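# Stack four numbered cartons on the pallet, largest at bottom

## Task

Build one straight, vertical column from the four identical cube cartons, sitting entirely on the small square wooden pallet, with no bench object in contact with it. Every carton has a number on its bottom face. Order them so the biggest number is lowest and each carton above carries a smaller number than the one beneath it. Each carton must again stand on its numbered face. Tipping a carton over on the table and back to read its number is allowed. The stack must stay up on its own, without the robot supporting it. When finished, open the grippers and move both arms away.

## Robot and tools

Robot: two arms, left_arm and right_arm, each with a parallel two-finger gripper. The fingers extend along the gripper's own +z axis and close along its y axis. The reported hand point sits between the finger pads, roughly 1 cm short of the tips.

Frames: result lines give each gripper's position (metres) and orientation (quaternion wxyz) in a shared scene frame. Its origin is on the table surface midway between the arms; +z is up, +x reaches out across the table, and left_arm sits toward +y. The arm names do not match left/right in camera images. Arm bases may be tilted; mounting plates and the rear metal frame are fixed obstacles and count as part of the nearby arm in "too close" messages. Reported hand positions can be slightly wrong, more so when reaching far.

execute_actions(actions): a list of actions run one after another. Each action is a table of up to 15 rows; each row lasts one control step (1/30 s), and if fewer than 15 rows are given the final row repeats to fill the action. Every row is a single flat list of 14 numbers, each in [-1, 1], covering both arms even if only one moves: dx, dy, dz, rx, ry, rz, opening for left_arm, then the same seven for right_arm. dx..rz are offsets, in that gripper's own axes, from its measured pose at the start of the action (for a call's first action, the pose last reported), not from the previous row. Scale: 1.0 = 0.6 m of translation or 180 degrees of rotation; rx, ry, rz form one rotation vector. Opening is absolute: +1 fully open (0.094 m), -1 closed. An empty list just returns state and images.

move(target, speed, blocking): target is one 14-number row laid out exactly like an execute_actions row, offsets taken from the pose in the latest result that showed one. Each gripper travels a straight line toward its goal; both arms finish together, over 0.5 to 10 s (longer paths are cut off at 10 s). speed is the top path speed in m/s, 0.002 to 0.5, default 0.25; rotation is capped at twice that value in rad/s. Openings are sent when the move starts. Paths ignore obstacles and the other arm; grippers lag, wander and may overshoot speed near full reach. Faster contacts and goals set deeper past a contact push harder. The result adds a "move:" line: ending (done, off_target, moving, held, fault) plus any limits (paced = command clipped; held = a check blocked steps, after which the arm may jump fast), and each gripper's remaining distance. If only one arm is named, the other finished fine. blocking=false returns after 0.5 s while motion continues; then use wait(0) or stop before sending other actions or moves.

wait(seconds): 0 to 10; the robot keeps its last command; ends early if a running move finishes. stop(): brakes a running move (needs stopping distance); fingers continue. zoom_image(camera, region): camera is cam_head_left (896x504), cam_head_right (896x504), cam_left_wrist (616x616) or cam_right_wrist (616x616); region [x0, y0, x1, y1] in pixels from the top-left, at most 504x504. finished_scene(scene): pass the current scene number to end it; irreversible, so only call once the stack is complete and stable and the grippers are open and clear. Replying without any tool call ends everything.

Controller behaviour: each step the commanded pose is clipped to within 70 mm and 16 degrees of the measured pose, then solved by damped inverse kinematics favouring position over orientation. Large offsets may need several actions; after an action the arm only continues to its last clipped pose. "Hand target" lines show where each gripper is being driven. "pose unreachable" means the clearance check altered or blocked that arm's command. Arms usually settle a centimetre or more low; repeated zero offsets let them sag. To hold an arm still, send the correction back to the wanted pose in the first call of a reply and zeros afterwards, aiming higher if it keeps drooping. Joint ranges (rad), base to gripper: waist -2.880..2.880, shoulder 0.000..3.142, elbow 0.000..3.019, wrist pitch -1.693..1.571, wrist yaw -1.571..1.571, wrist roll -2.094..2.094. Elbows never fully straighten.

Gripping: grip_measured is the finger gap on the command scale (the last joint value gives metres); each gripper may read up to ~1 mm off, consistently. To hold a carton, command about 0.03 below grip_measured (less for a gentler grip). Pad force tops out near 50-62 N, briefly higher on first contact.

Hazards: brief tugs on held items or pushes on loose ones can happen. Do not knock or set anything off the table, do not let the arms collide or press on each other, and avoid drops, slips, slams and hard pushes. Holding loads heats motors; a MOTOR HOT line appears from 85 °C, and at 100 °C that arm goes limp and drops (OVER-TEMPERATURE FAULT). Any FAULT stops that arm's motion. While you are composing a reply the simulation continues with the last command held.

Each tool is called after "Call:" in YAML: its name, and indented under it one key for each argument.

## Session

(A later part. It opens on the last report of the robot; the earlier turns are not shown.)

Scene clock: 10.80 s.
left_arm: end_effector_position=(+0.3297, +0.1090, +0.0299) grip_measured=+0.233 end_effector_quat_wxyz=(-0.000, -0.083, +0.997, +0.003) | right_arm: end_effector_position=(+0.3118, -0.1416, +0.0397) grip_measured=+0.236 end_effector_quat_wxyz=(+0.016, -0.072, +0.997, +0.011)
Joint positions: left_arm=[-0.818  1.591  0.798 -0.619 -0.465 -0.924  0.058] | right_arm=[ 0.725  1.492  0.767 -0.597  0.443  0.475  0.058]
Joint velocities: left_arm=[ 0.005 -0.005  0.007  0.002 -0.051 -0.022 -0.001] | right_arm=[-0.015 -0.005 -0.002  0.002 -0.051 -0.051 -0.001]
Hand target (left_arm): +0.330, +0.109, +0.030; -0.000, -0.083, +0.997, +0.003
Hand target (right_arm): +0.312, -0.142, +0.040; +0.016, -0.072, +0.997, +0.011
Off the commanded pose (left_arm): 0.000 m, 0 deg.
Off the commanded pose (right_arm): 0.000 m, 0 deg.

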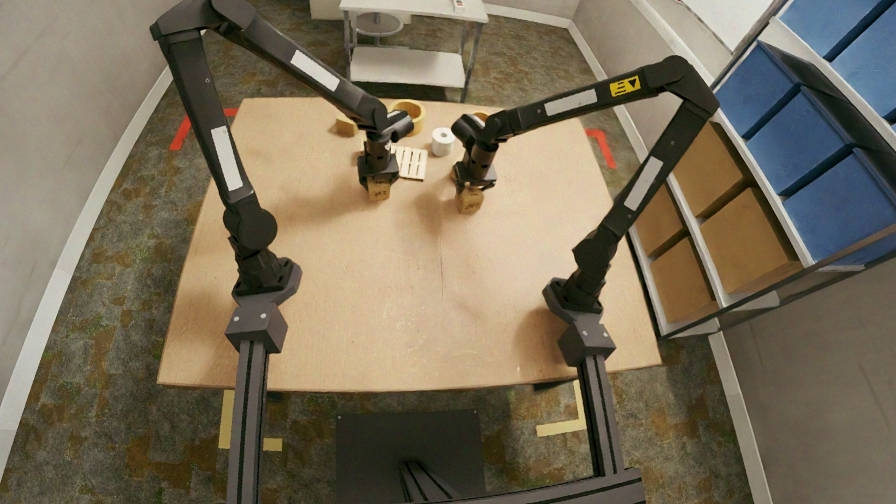

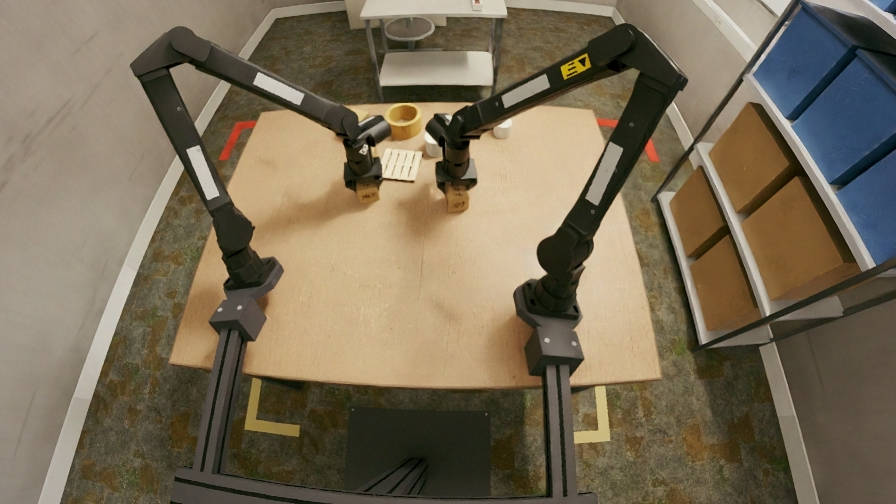

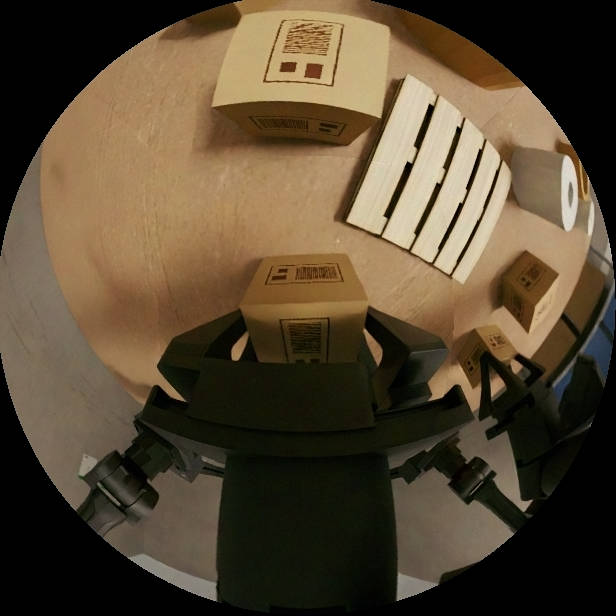

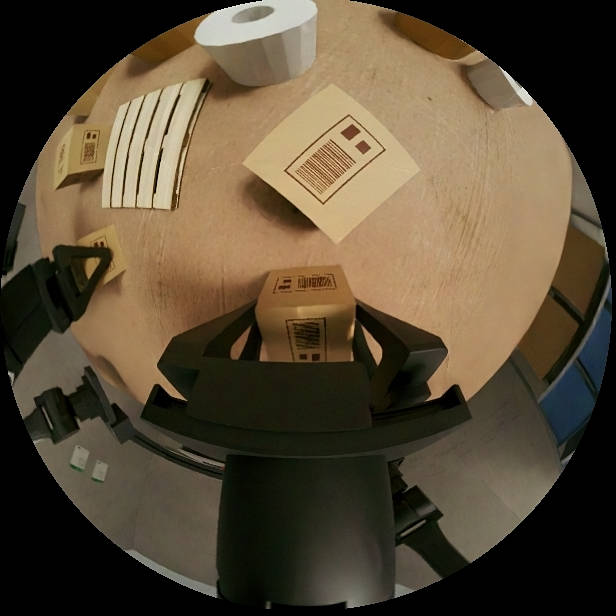

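Call:
move:
  target: [0.05,0.07,-0.27,0,0,0,0.16,0.03,-0.03,-0.26,0,0,0,0.16]

Call:
move:
  target: [0,0,-0.02,0,0,0.55,0.16,0,0,-0.02,0,0,-0.455,0.16]
  speed: 0.45

Call:
move:
  target: [0,0,0,0,-0.4,0,0.16,0,0,0,0,-0.4,0,0.16]
  speed: 0.45

Scene clock: 12.30 s.
left_arm: end_effector_position=(+0.2819, +0.1533, +0.1790) grip_measured=+0.233 end_effector_quat_wxyz=(-0.008, -0.071, +0.997, +0.016) | right_arm: end_effector_position=(+0.2744, -0.1734, +0.1761) grip_measured=+0.236 end_effector_quat_wxyz=(-0.000, -0.087, +0.996, -0.006)
Joint positions: left_arm=[-1.043  1.213  0.805 -1.154 -0.486 -1.167  0.058] | right_arm=[ 0.915  1.171  0.821 -1.116  0.483  0.678  0.058]
Joint velocities: left_arm=[-0.005 -0.005 -0.002  0.007 -0.022 -0.081 -0.   ] | right_arm=[ 0.015  0.005 -0.007  0.027  0.007  0.051  0.   ]
Hand target (left_arm): +0.293, +0.146, +0.192; +0.001, -0.083, +0.997, +0.003
Hand target (right_arm): +0.289, -0.165, +0.193; +0.015, -0.072, +0.997, +0.009
Off the commanded pose (left_arm): 0.019 m, 2 deg.
Off the commanded pose (right_arm): 0.027 m, 3 deg.
move: off_target (left_arm, right_arm)

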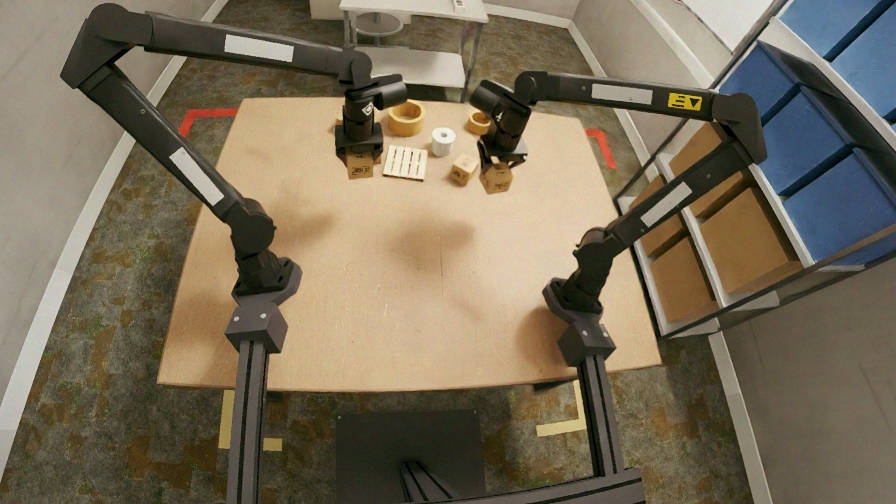

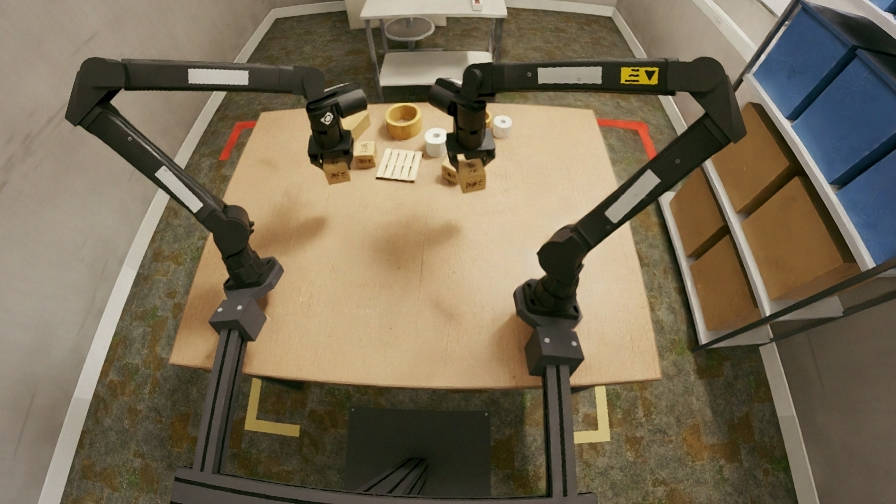

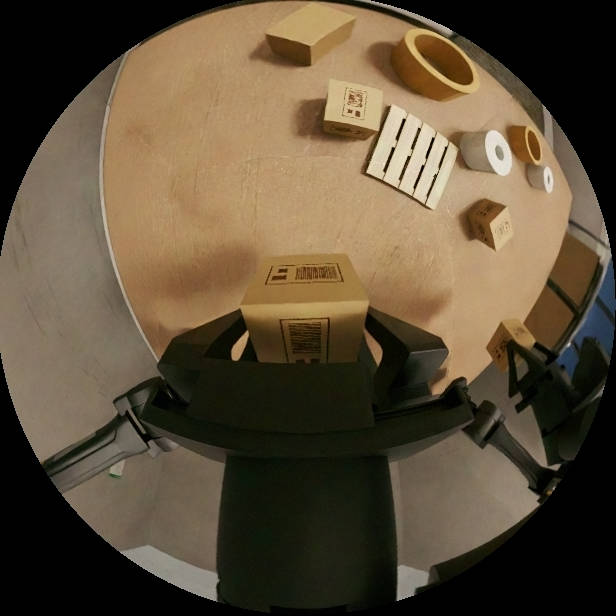

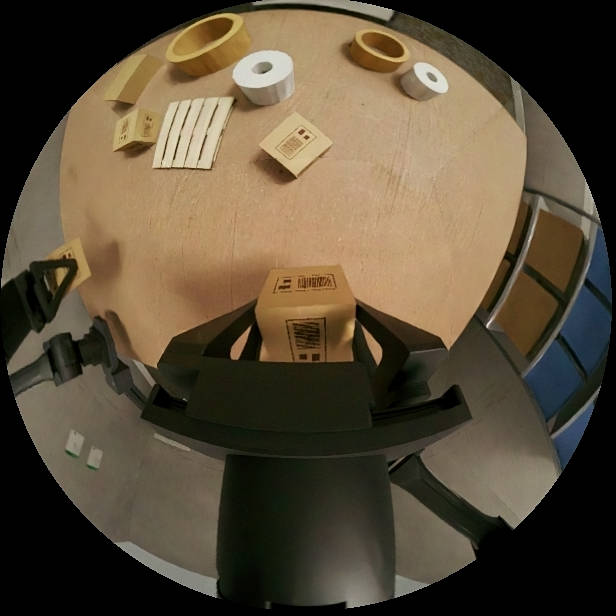

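Scene clock: 14.93 s.
left_arm: end_effector_position=(+0.2759, +0.1590, +0.1801) grip_measured=+0.235 end_effector_quat_wxyz=(-0.030, +0.709, +0.705, +0.010) | right_arm: end_effector_position=(+0.2687, -0.1784, +0.1772) grip_measured=+0.234 end_effector_quat_wxyz=(+0.018, +0.712, -0.701, +0.007)
Joint positions: left_arm=[-1.053  1.213  0.802 -1.189 -0.491  0.526  0.058] | right_arm=[ 0.922  1.171  0.821 -1.152  0.488 -0.713  0.058]
Joint velocities: left_arm=[-0.005 -0.005  0.002  0.002 -0.037  0.022 -0.   ] | right_arm=[ 0.005  0.005  0.002  0.022 -0.037 -0.066  0.   ]
Hand target (left_arm): +0.282, +0.153, +0.191; -0.017, +0.712, +0.702, +0.004
Hand target (right_arm): +0.274, -0.173, +0.188; +0.004, +0.718, -0.696, +0.005
Off the commanded pose (left_arm): 0.014 m, 2 deg.
Off the commanded pose (right_arm): 0.013 m, 2 deg.
move: off_target (left_arm, right_arm)

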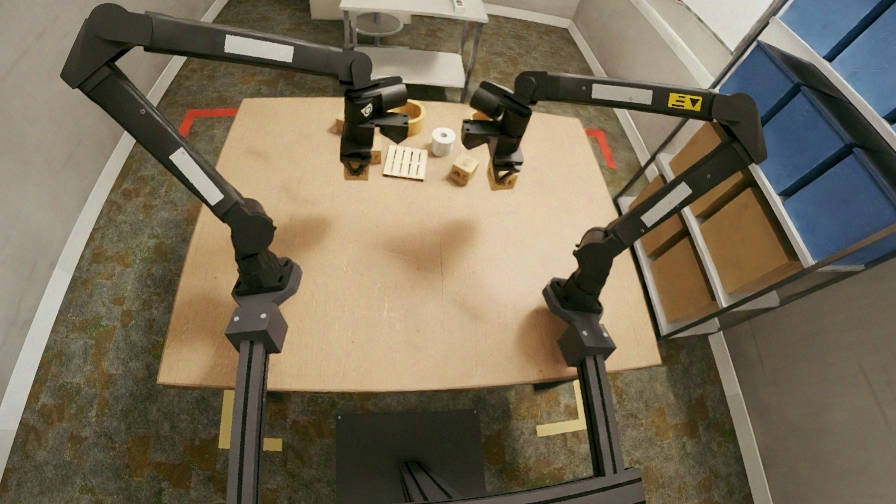

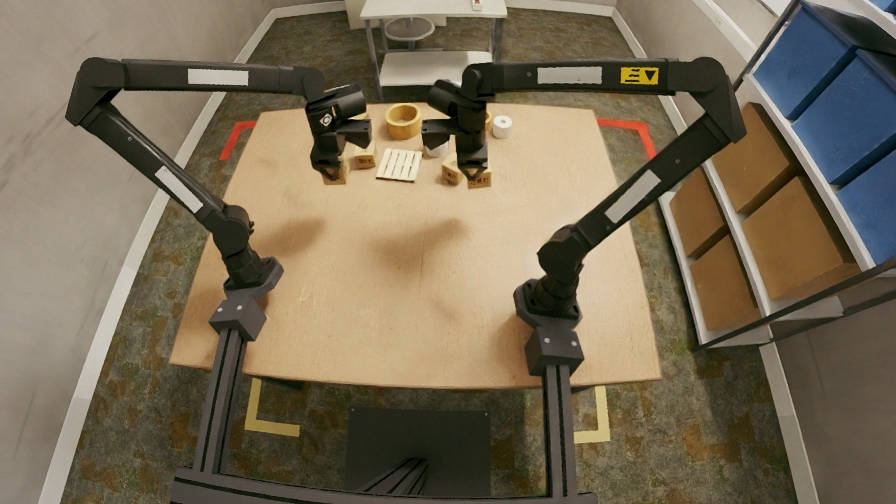

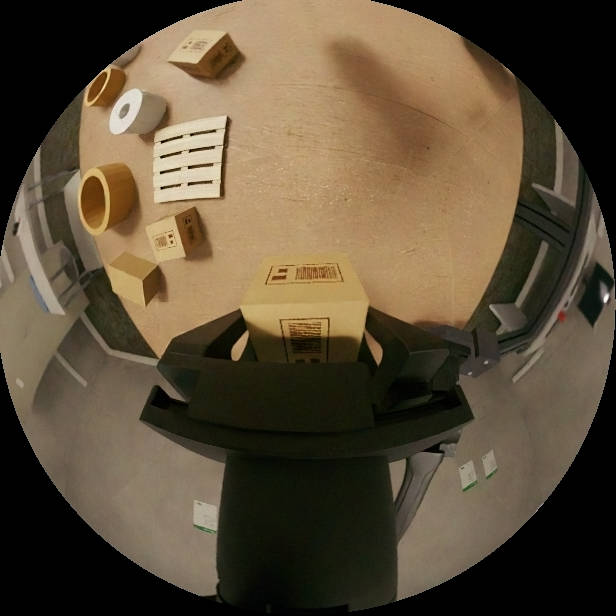

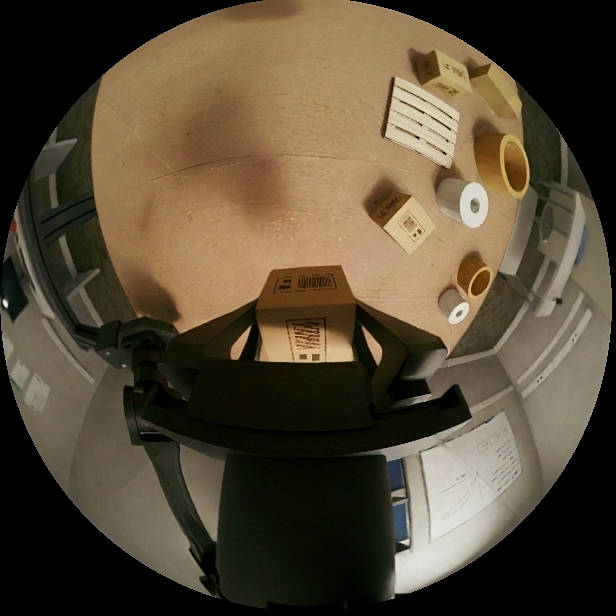

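Scene clock: 16.93 s.
left_arm: end_effector_position=(+0.2715, +0.1589, +0.1783) grip_measured=+0.235 end_effector_quat_wxyz=(+0.380, +0.574, +0.595, -0.416) | right_arm: end_effector_position=(+0.2696, -0.1754, +0.1850) grip_measured=+0.234 end_effector_quat_wxyz=(-0.403, +0.577, -0.576, -0.416)
Joint positions: left_arm=[-0.372  0.831  0.337 -0.373  0.808  1.152  0.058] | right_arm=[ 0.246  0.936  0.468 -0.51  -0.922 -1.35   0.058]
Joint velocities: left_arm=[-0.005 -0.005 -0.007  0.002  0.007  0.007 -0.   ] | right_arm=[-0.015 -0.015  0.002  0.007  0.007 -0.037  0.001]
Hand target (left_arm): +0.275, +0.158, +0.179; +0.389, +0.576, +0.589, -0.412
Hand target (right_arm): +0.269, -0.176, +0.180; -0.405, +0.579, -0.574, -0.414
Off the commanded pose (left_arm): 0.005 m, 2 deg.
Off the commanded pose (right_arm): 0.008 m, 1 deg.
move: done

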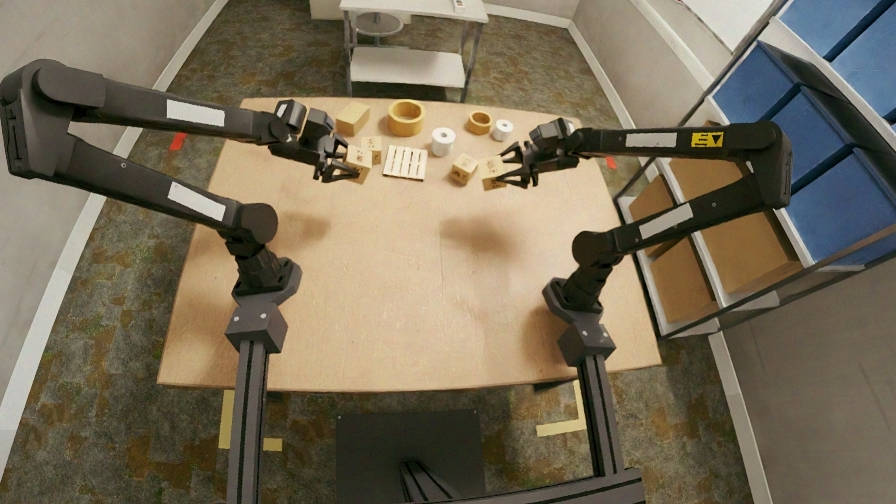

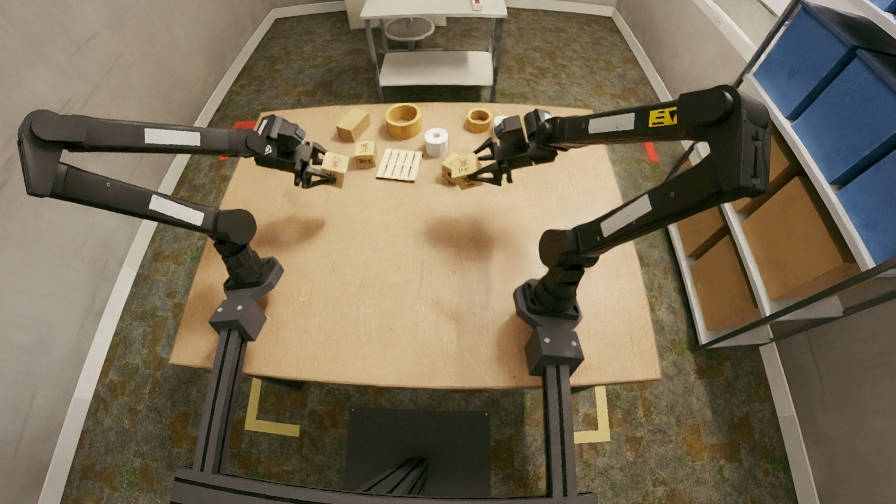

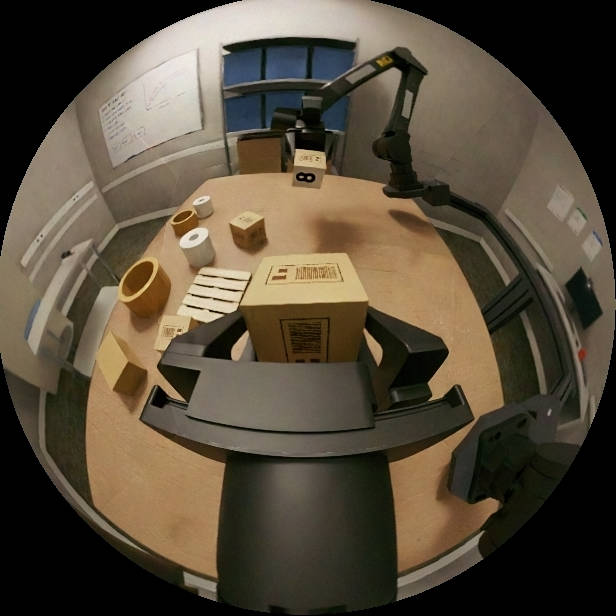

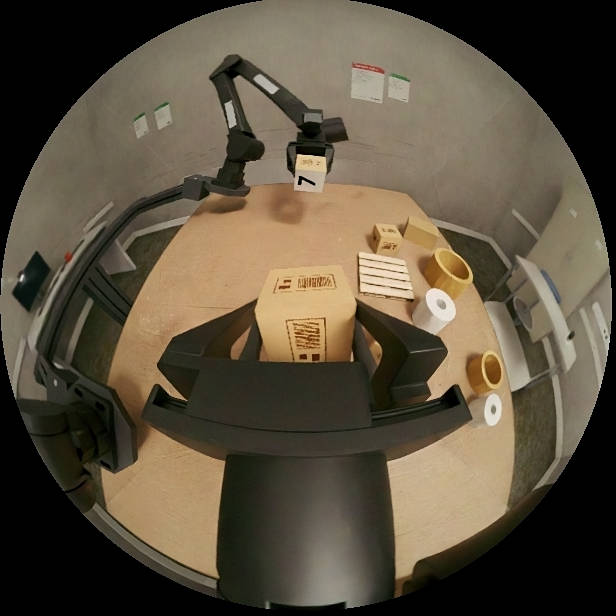

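Call:
move:
  target: [0,0,0,0,0.385,0,0.16,0,0,0,0,0.39,0,0.16]
  speed: 0.45

Call:
move:
  target: [0.05,0,0.22,0,0,0,0.16,0.05,0,0.21,0,0,0,0.16]
  speed: 0.2

Scene clock: 19.27 s.
left_arm: end_effector_position=(+0.2602, +0.1701, +0.1670) grip_measured=+0.235 end_effector_quat_wxyz=(-0.038, +0.715, +0.698, -0.010) | right_arm: end_effector_position=(+0.2532, -0.1898, +0.1684) grip_measured=+0.234 end_effector_quat_wxyz=(+0.026, +0.719, -0.694, -0.007)
Joint positions: left_arm=[-1.032  1.182  0.742 -1.156 -0.449  0.566  0.058] | right_arm=[ 0.905  1.138  0.77  -1.141  0.457 -0.745  0.058]
Joint velocities: left_arm=[ 0.005  0.005  0.002 -0.002 -0.022 -0.037  0.001] | right_arm=[-0.005 -0.005  0.017 -0.017  0.007  0.022  0.   ]
Hand target (left_arm): +0.272, +0.160, +0.179; -0.024, +0.709, +0.705, -0.011
Hand target (right_arm): +0.269, -0.178, +0.182; +0.010, +0.712, -0.702, -0.007
Off the commanded pose (left_arm): 0.020 m, 2 deg.
Off the commanded pose (right_arm): 0.027 m, 3 deg.
move: off_target (left_arm, right_arm)

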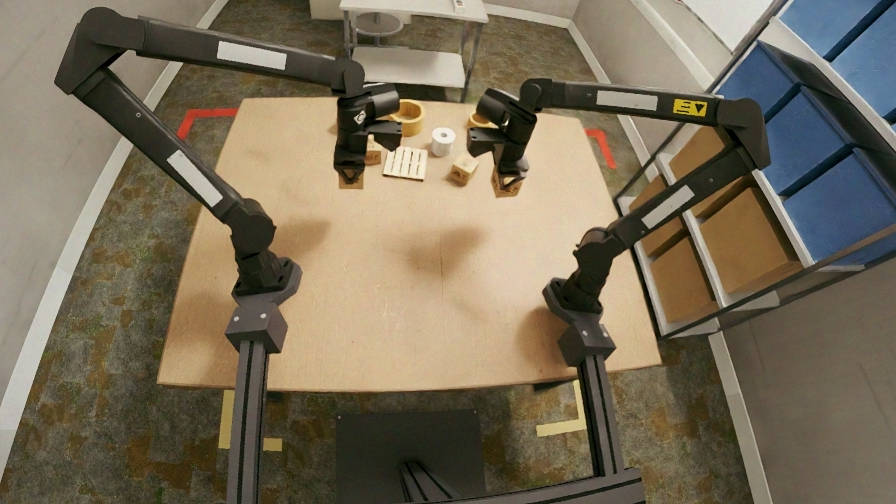

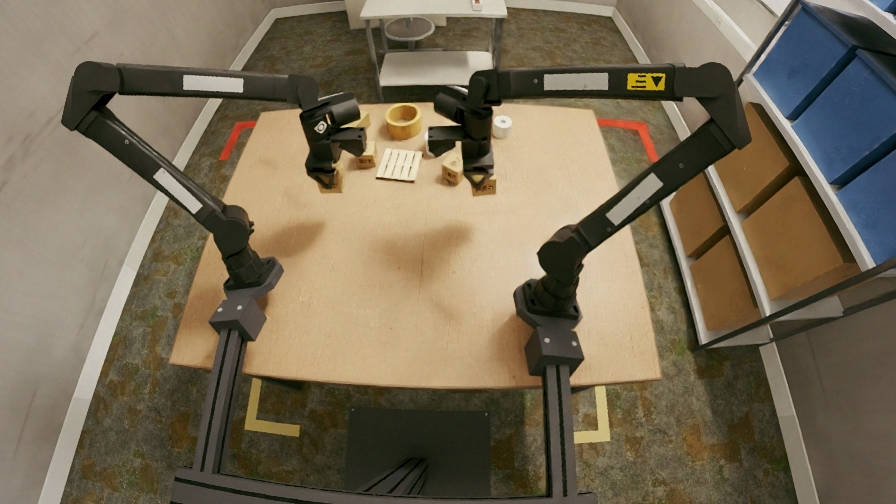

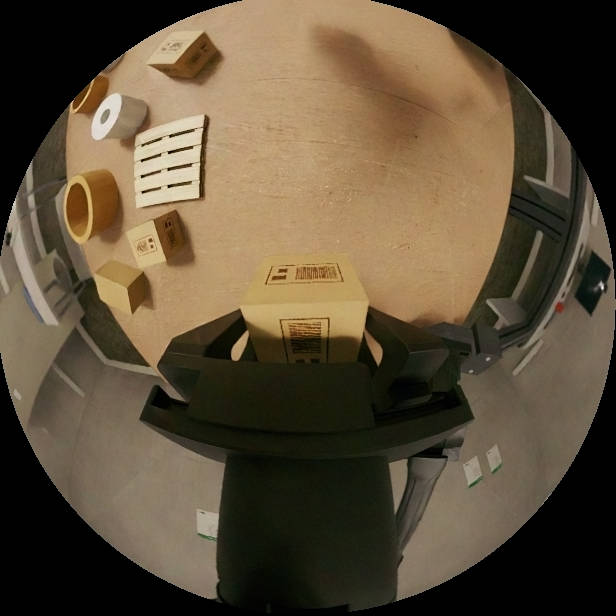

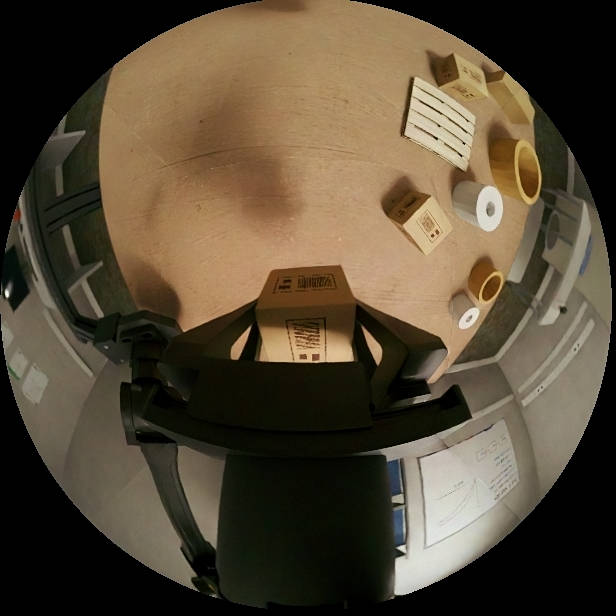

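Scene clock: 20.50 s.
left_arm: end_effector_position=(+0.2489, +0.2067, +0.0369) grip_measured=+0.235 end_effector_quat_wxyz=(-0.042, +0.712, +0.700, -0.010) | right_arm: end_effector_position=(+0.2521, -0.2210, +0.0493) grip_measured=+0.234 end_effector_quat_wxyz=(+0.019, +0.714, -0.700, -0.008)
Joint positions: left_arm=[-0.764  1.339  0.506 -0.644 -0.439  0.851  0.058] | right_arm=[ 0.644  1.271  0.566 -0.667  0.42  -1.023  0.058]
Joint velocities: left_arm=[-0.005 -0.005 -0.012  0.007 -0.037  0.051  0.   ] | right_arm=[-0.015 -0.015 -0.002 -0.007  0.081 -0.022  0.   ]
Hand target (left_arm): +0.252, +0.204, +0.036; -0.038, +0.715, +0.698, -0.012
Hand target (right_arm): +0.250, -0.223, +0.045; +0.024, +0.719, -0.694, -0.009
Off the commanded pose (left_arm): 0.003 m, 1 deg.
Off the commanded pose (right_arm): 0.007 m, 1 deg.
move: done

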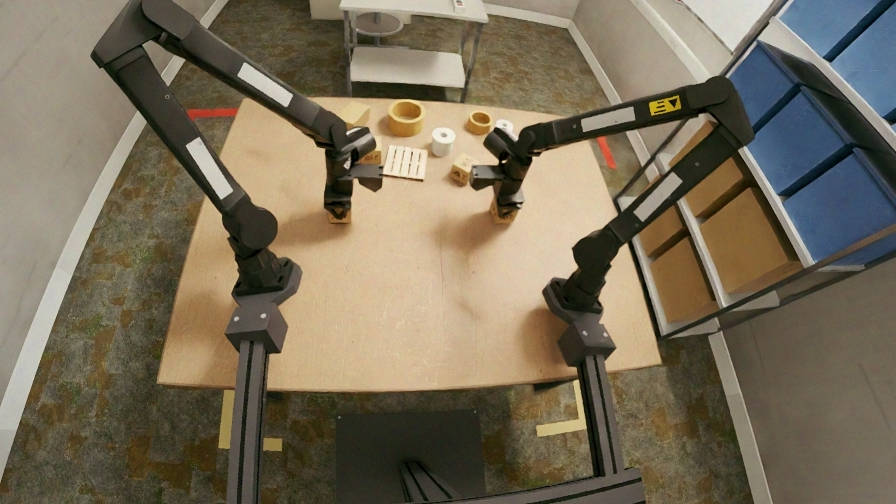

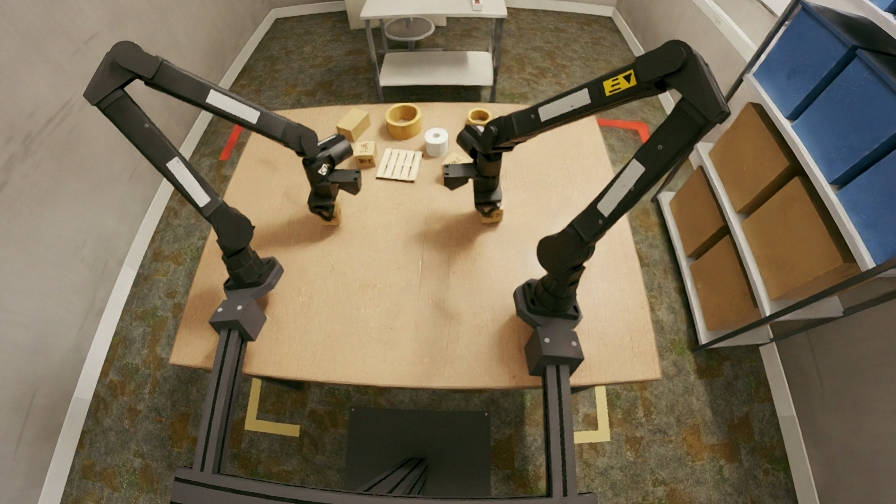

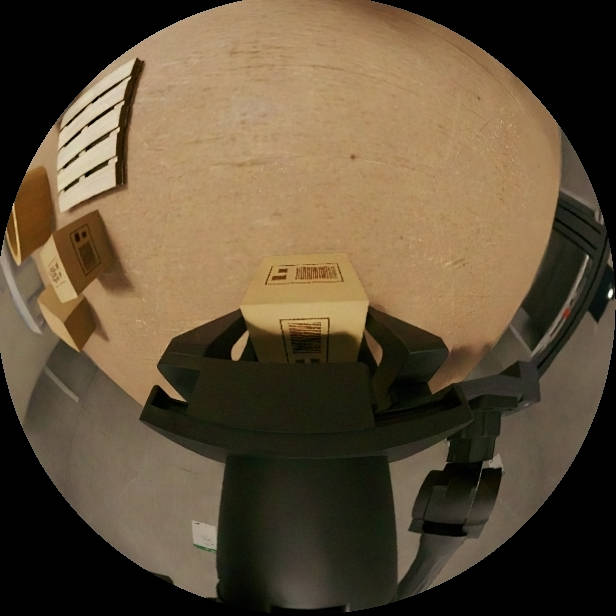

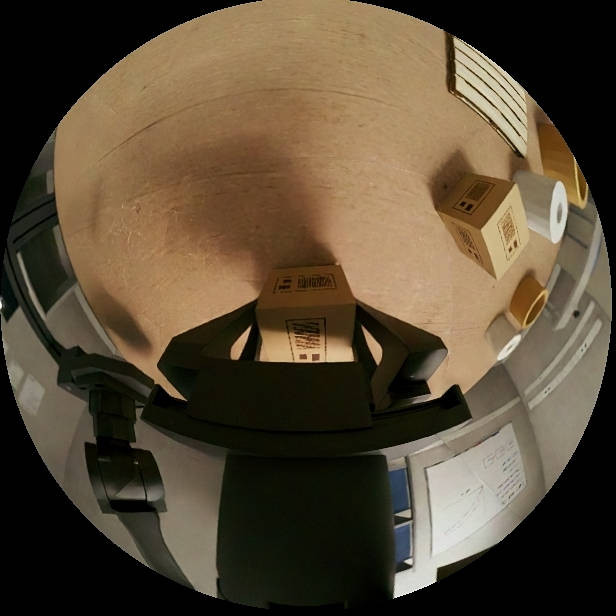

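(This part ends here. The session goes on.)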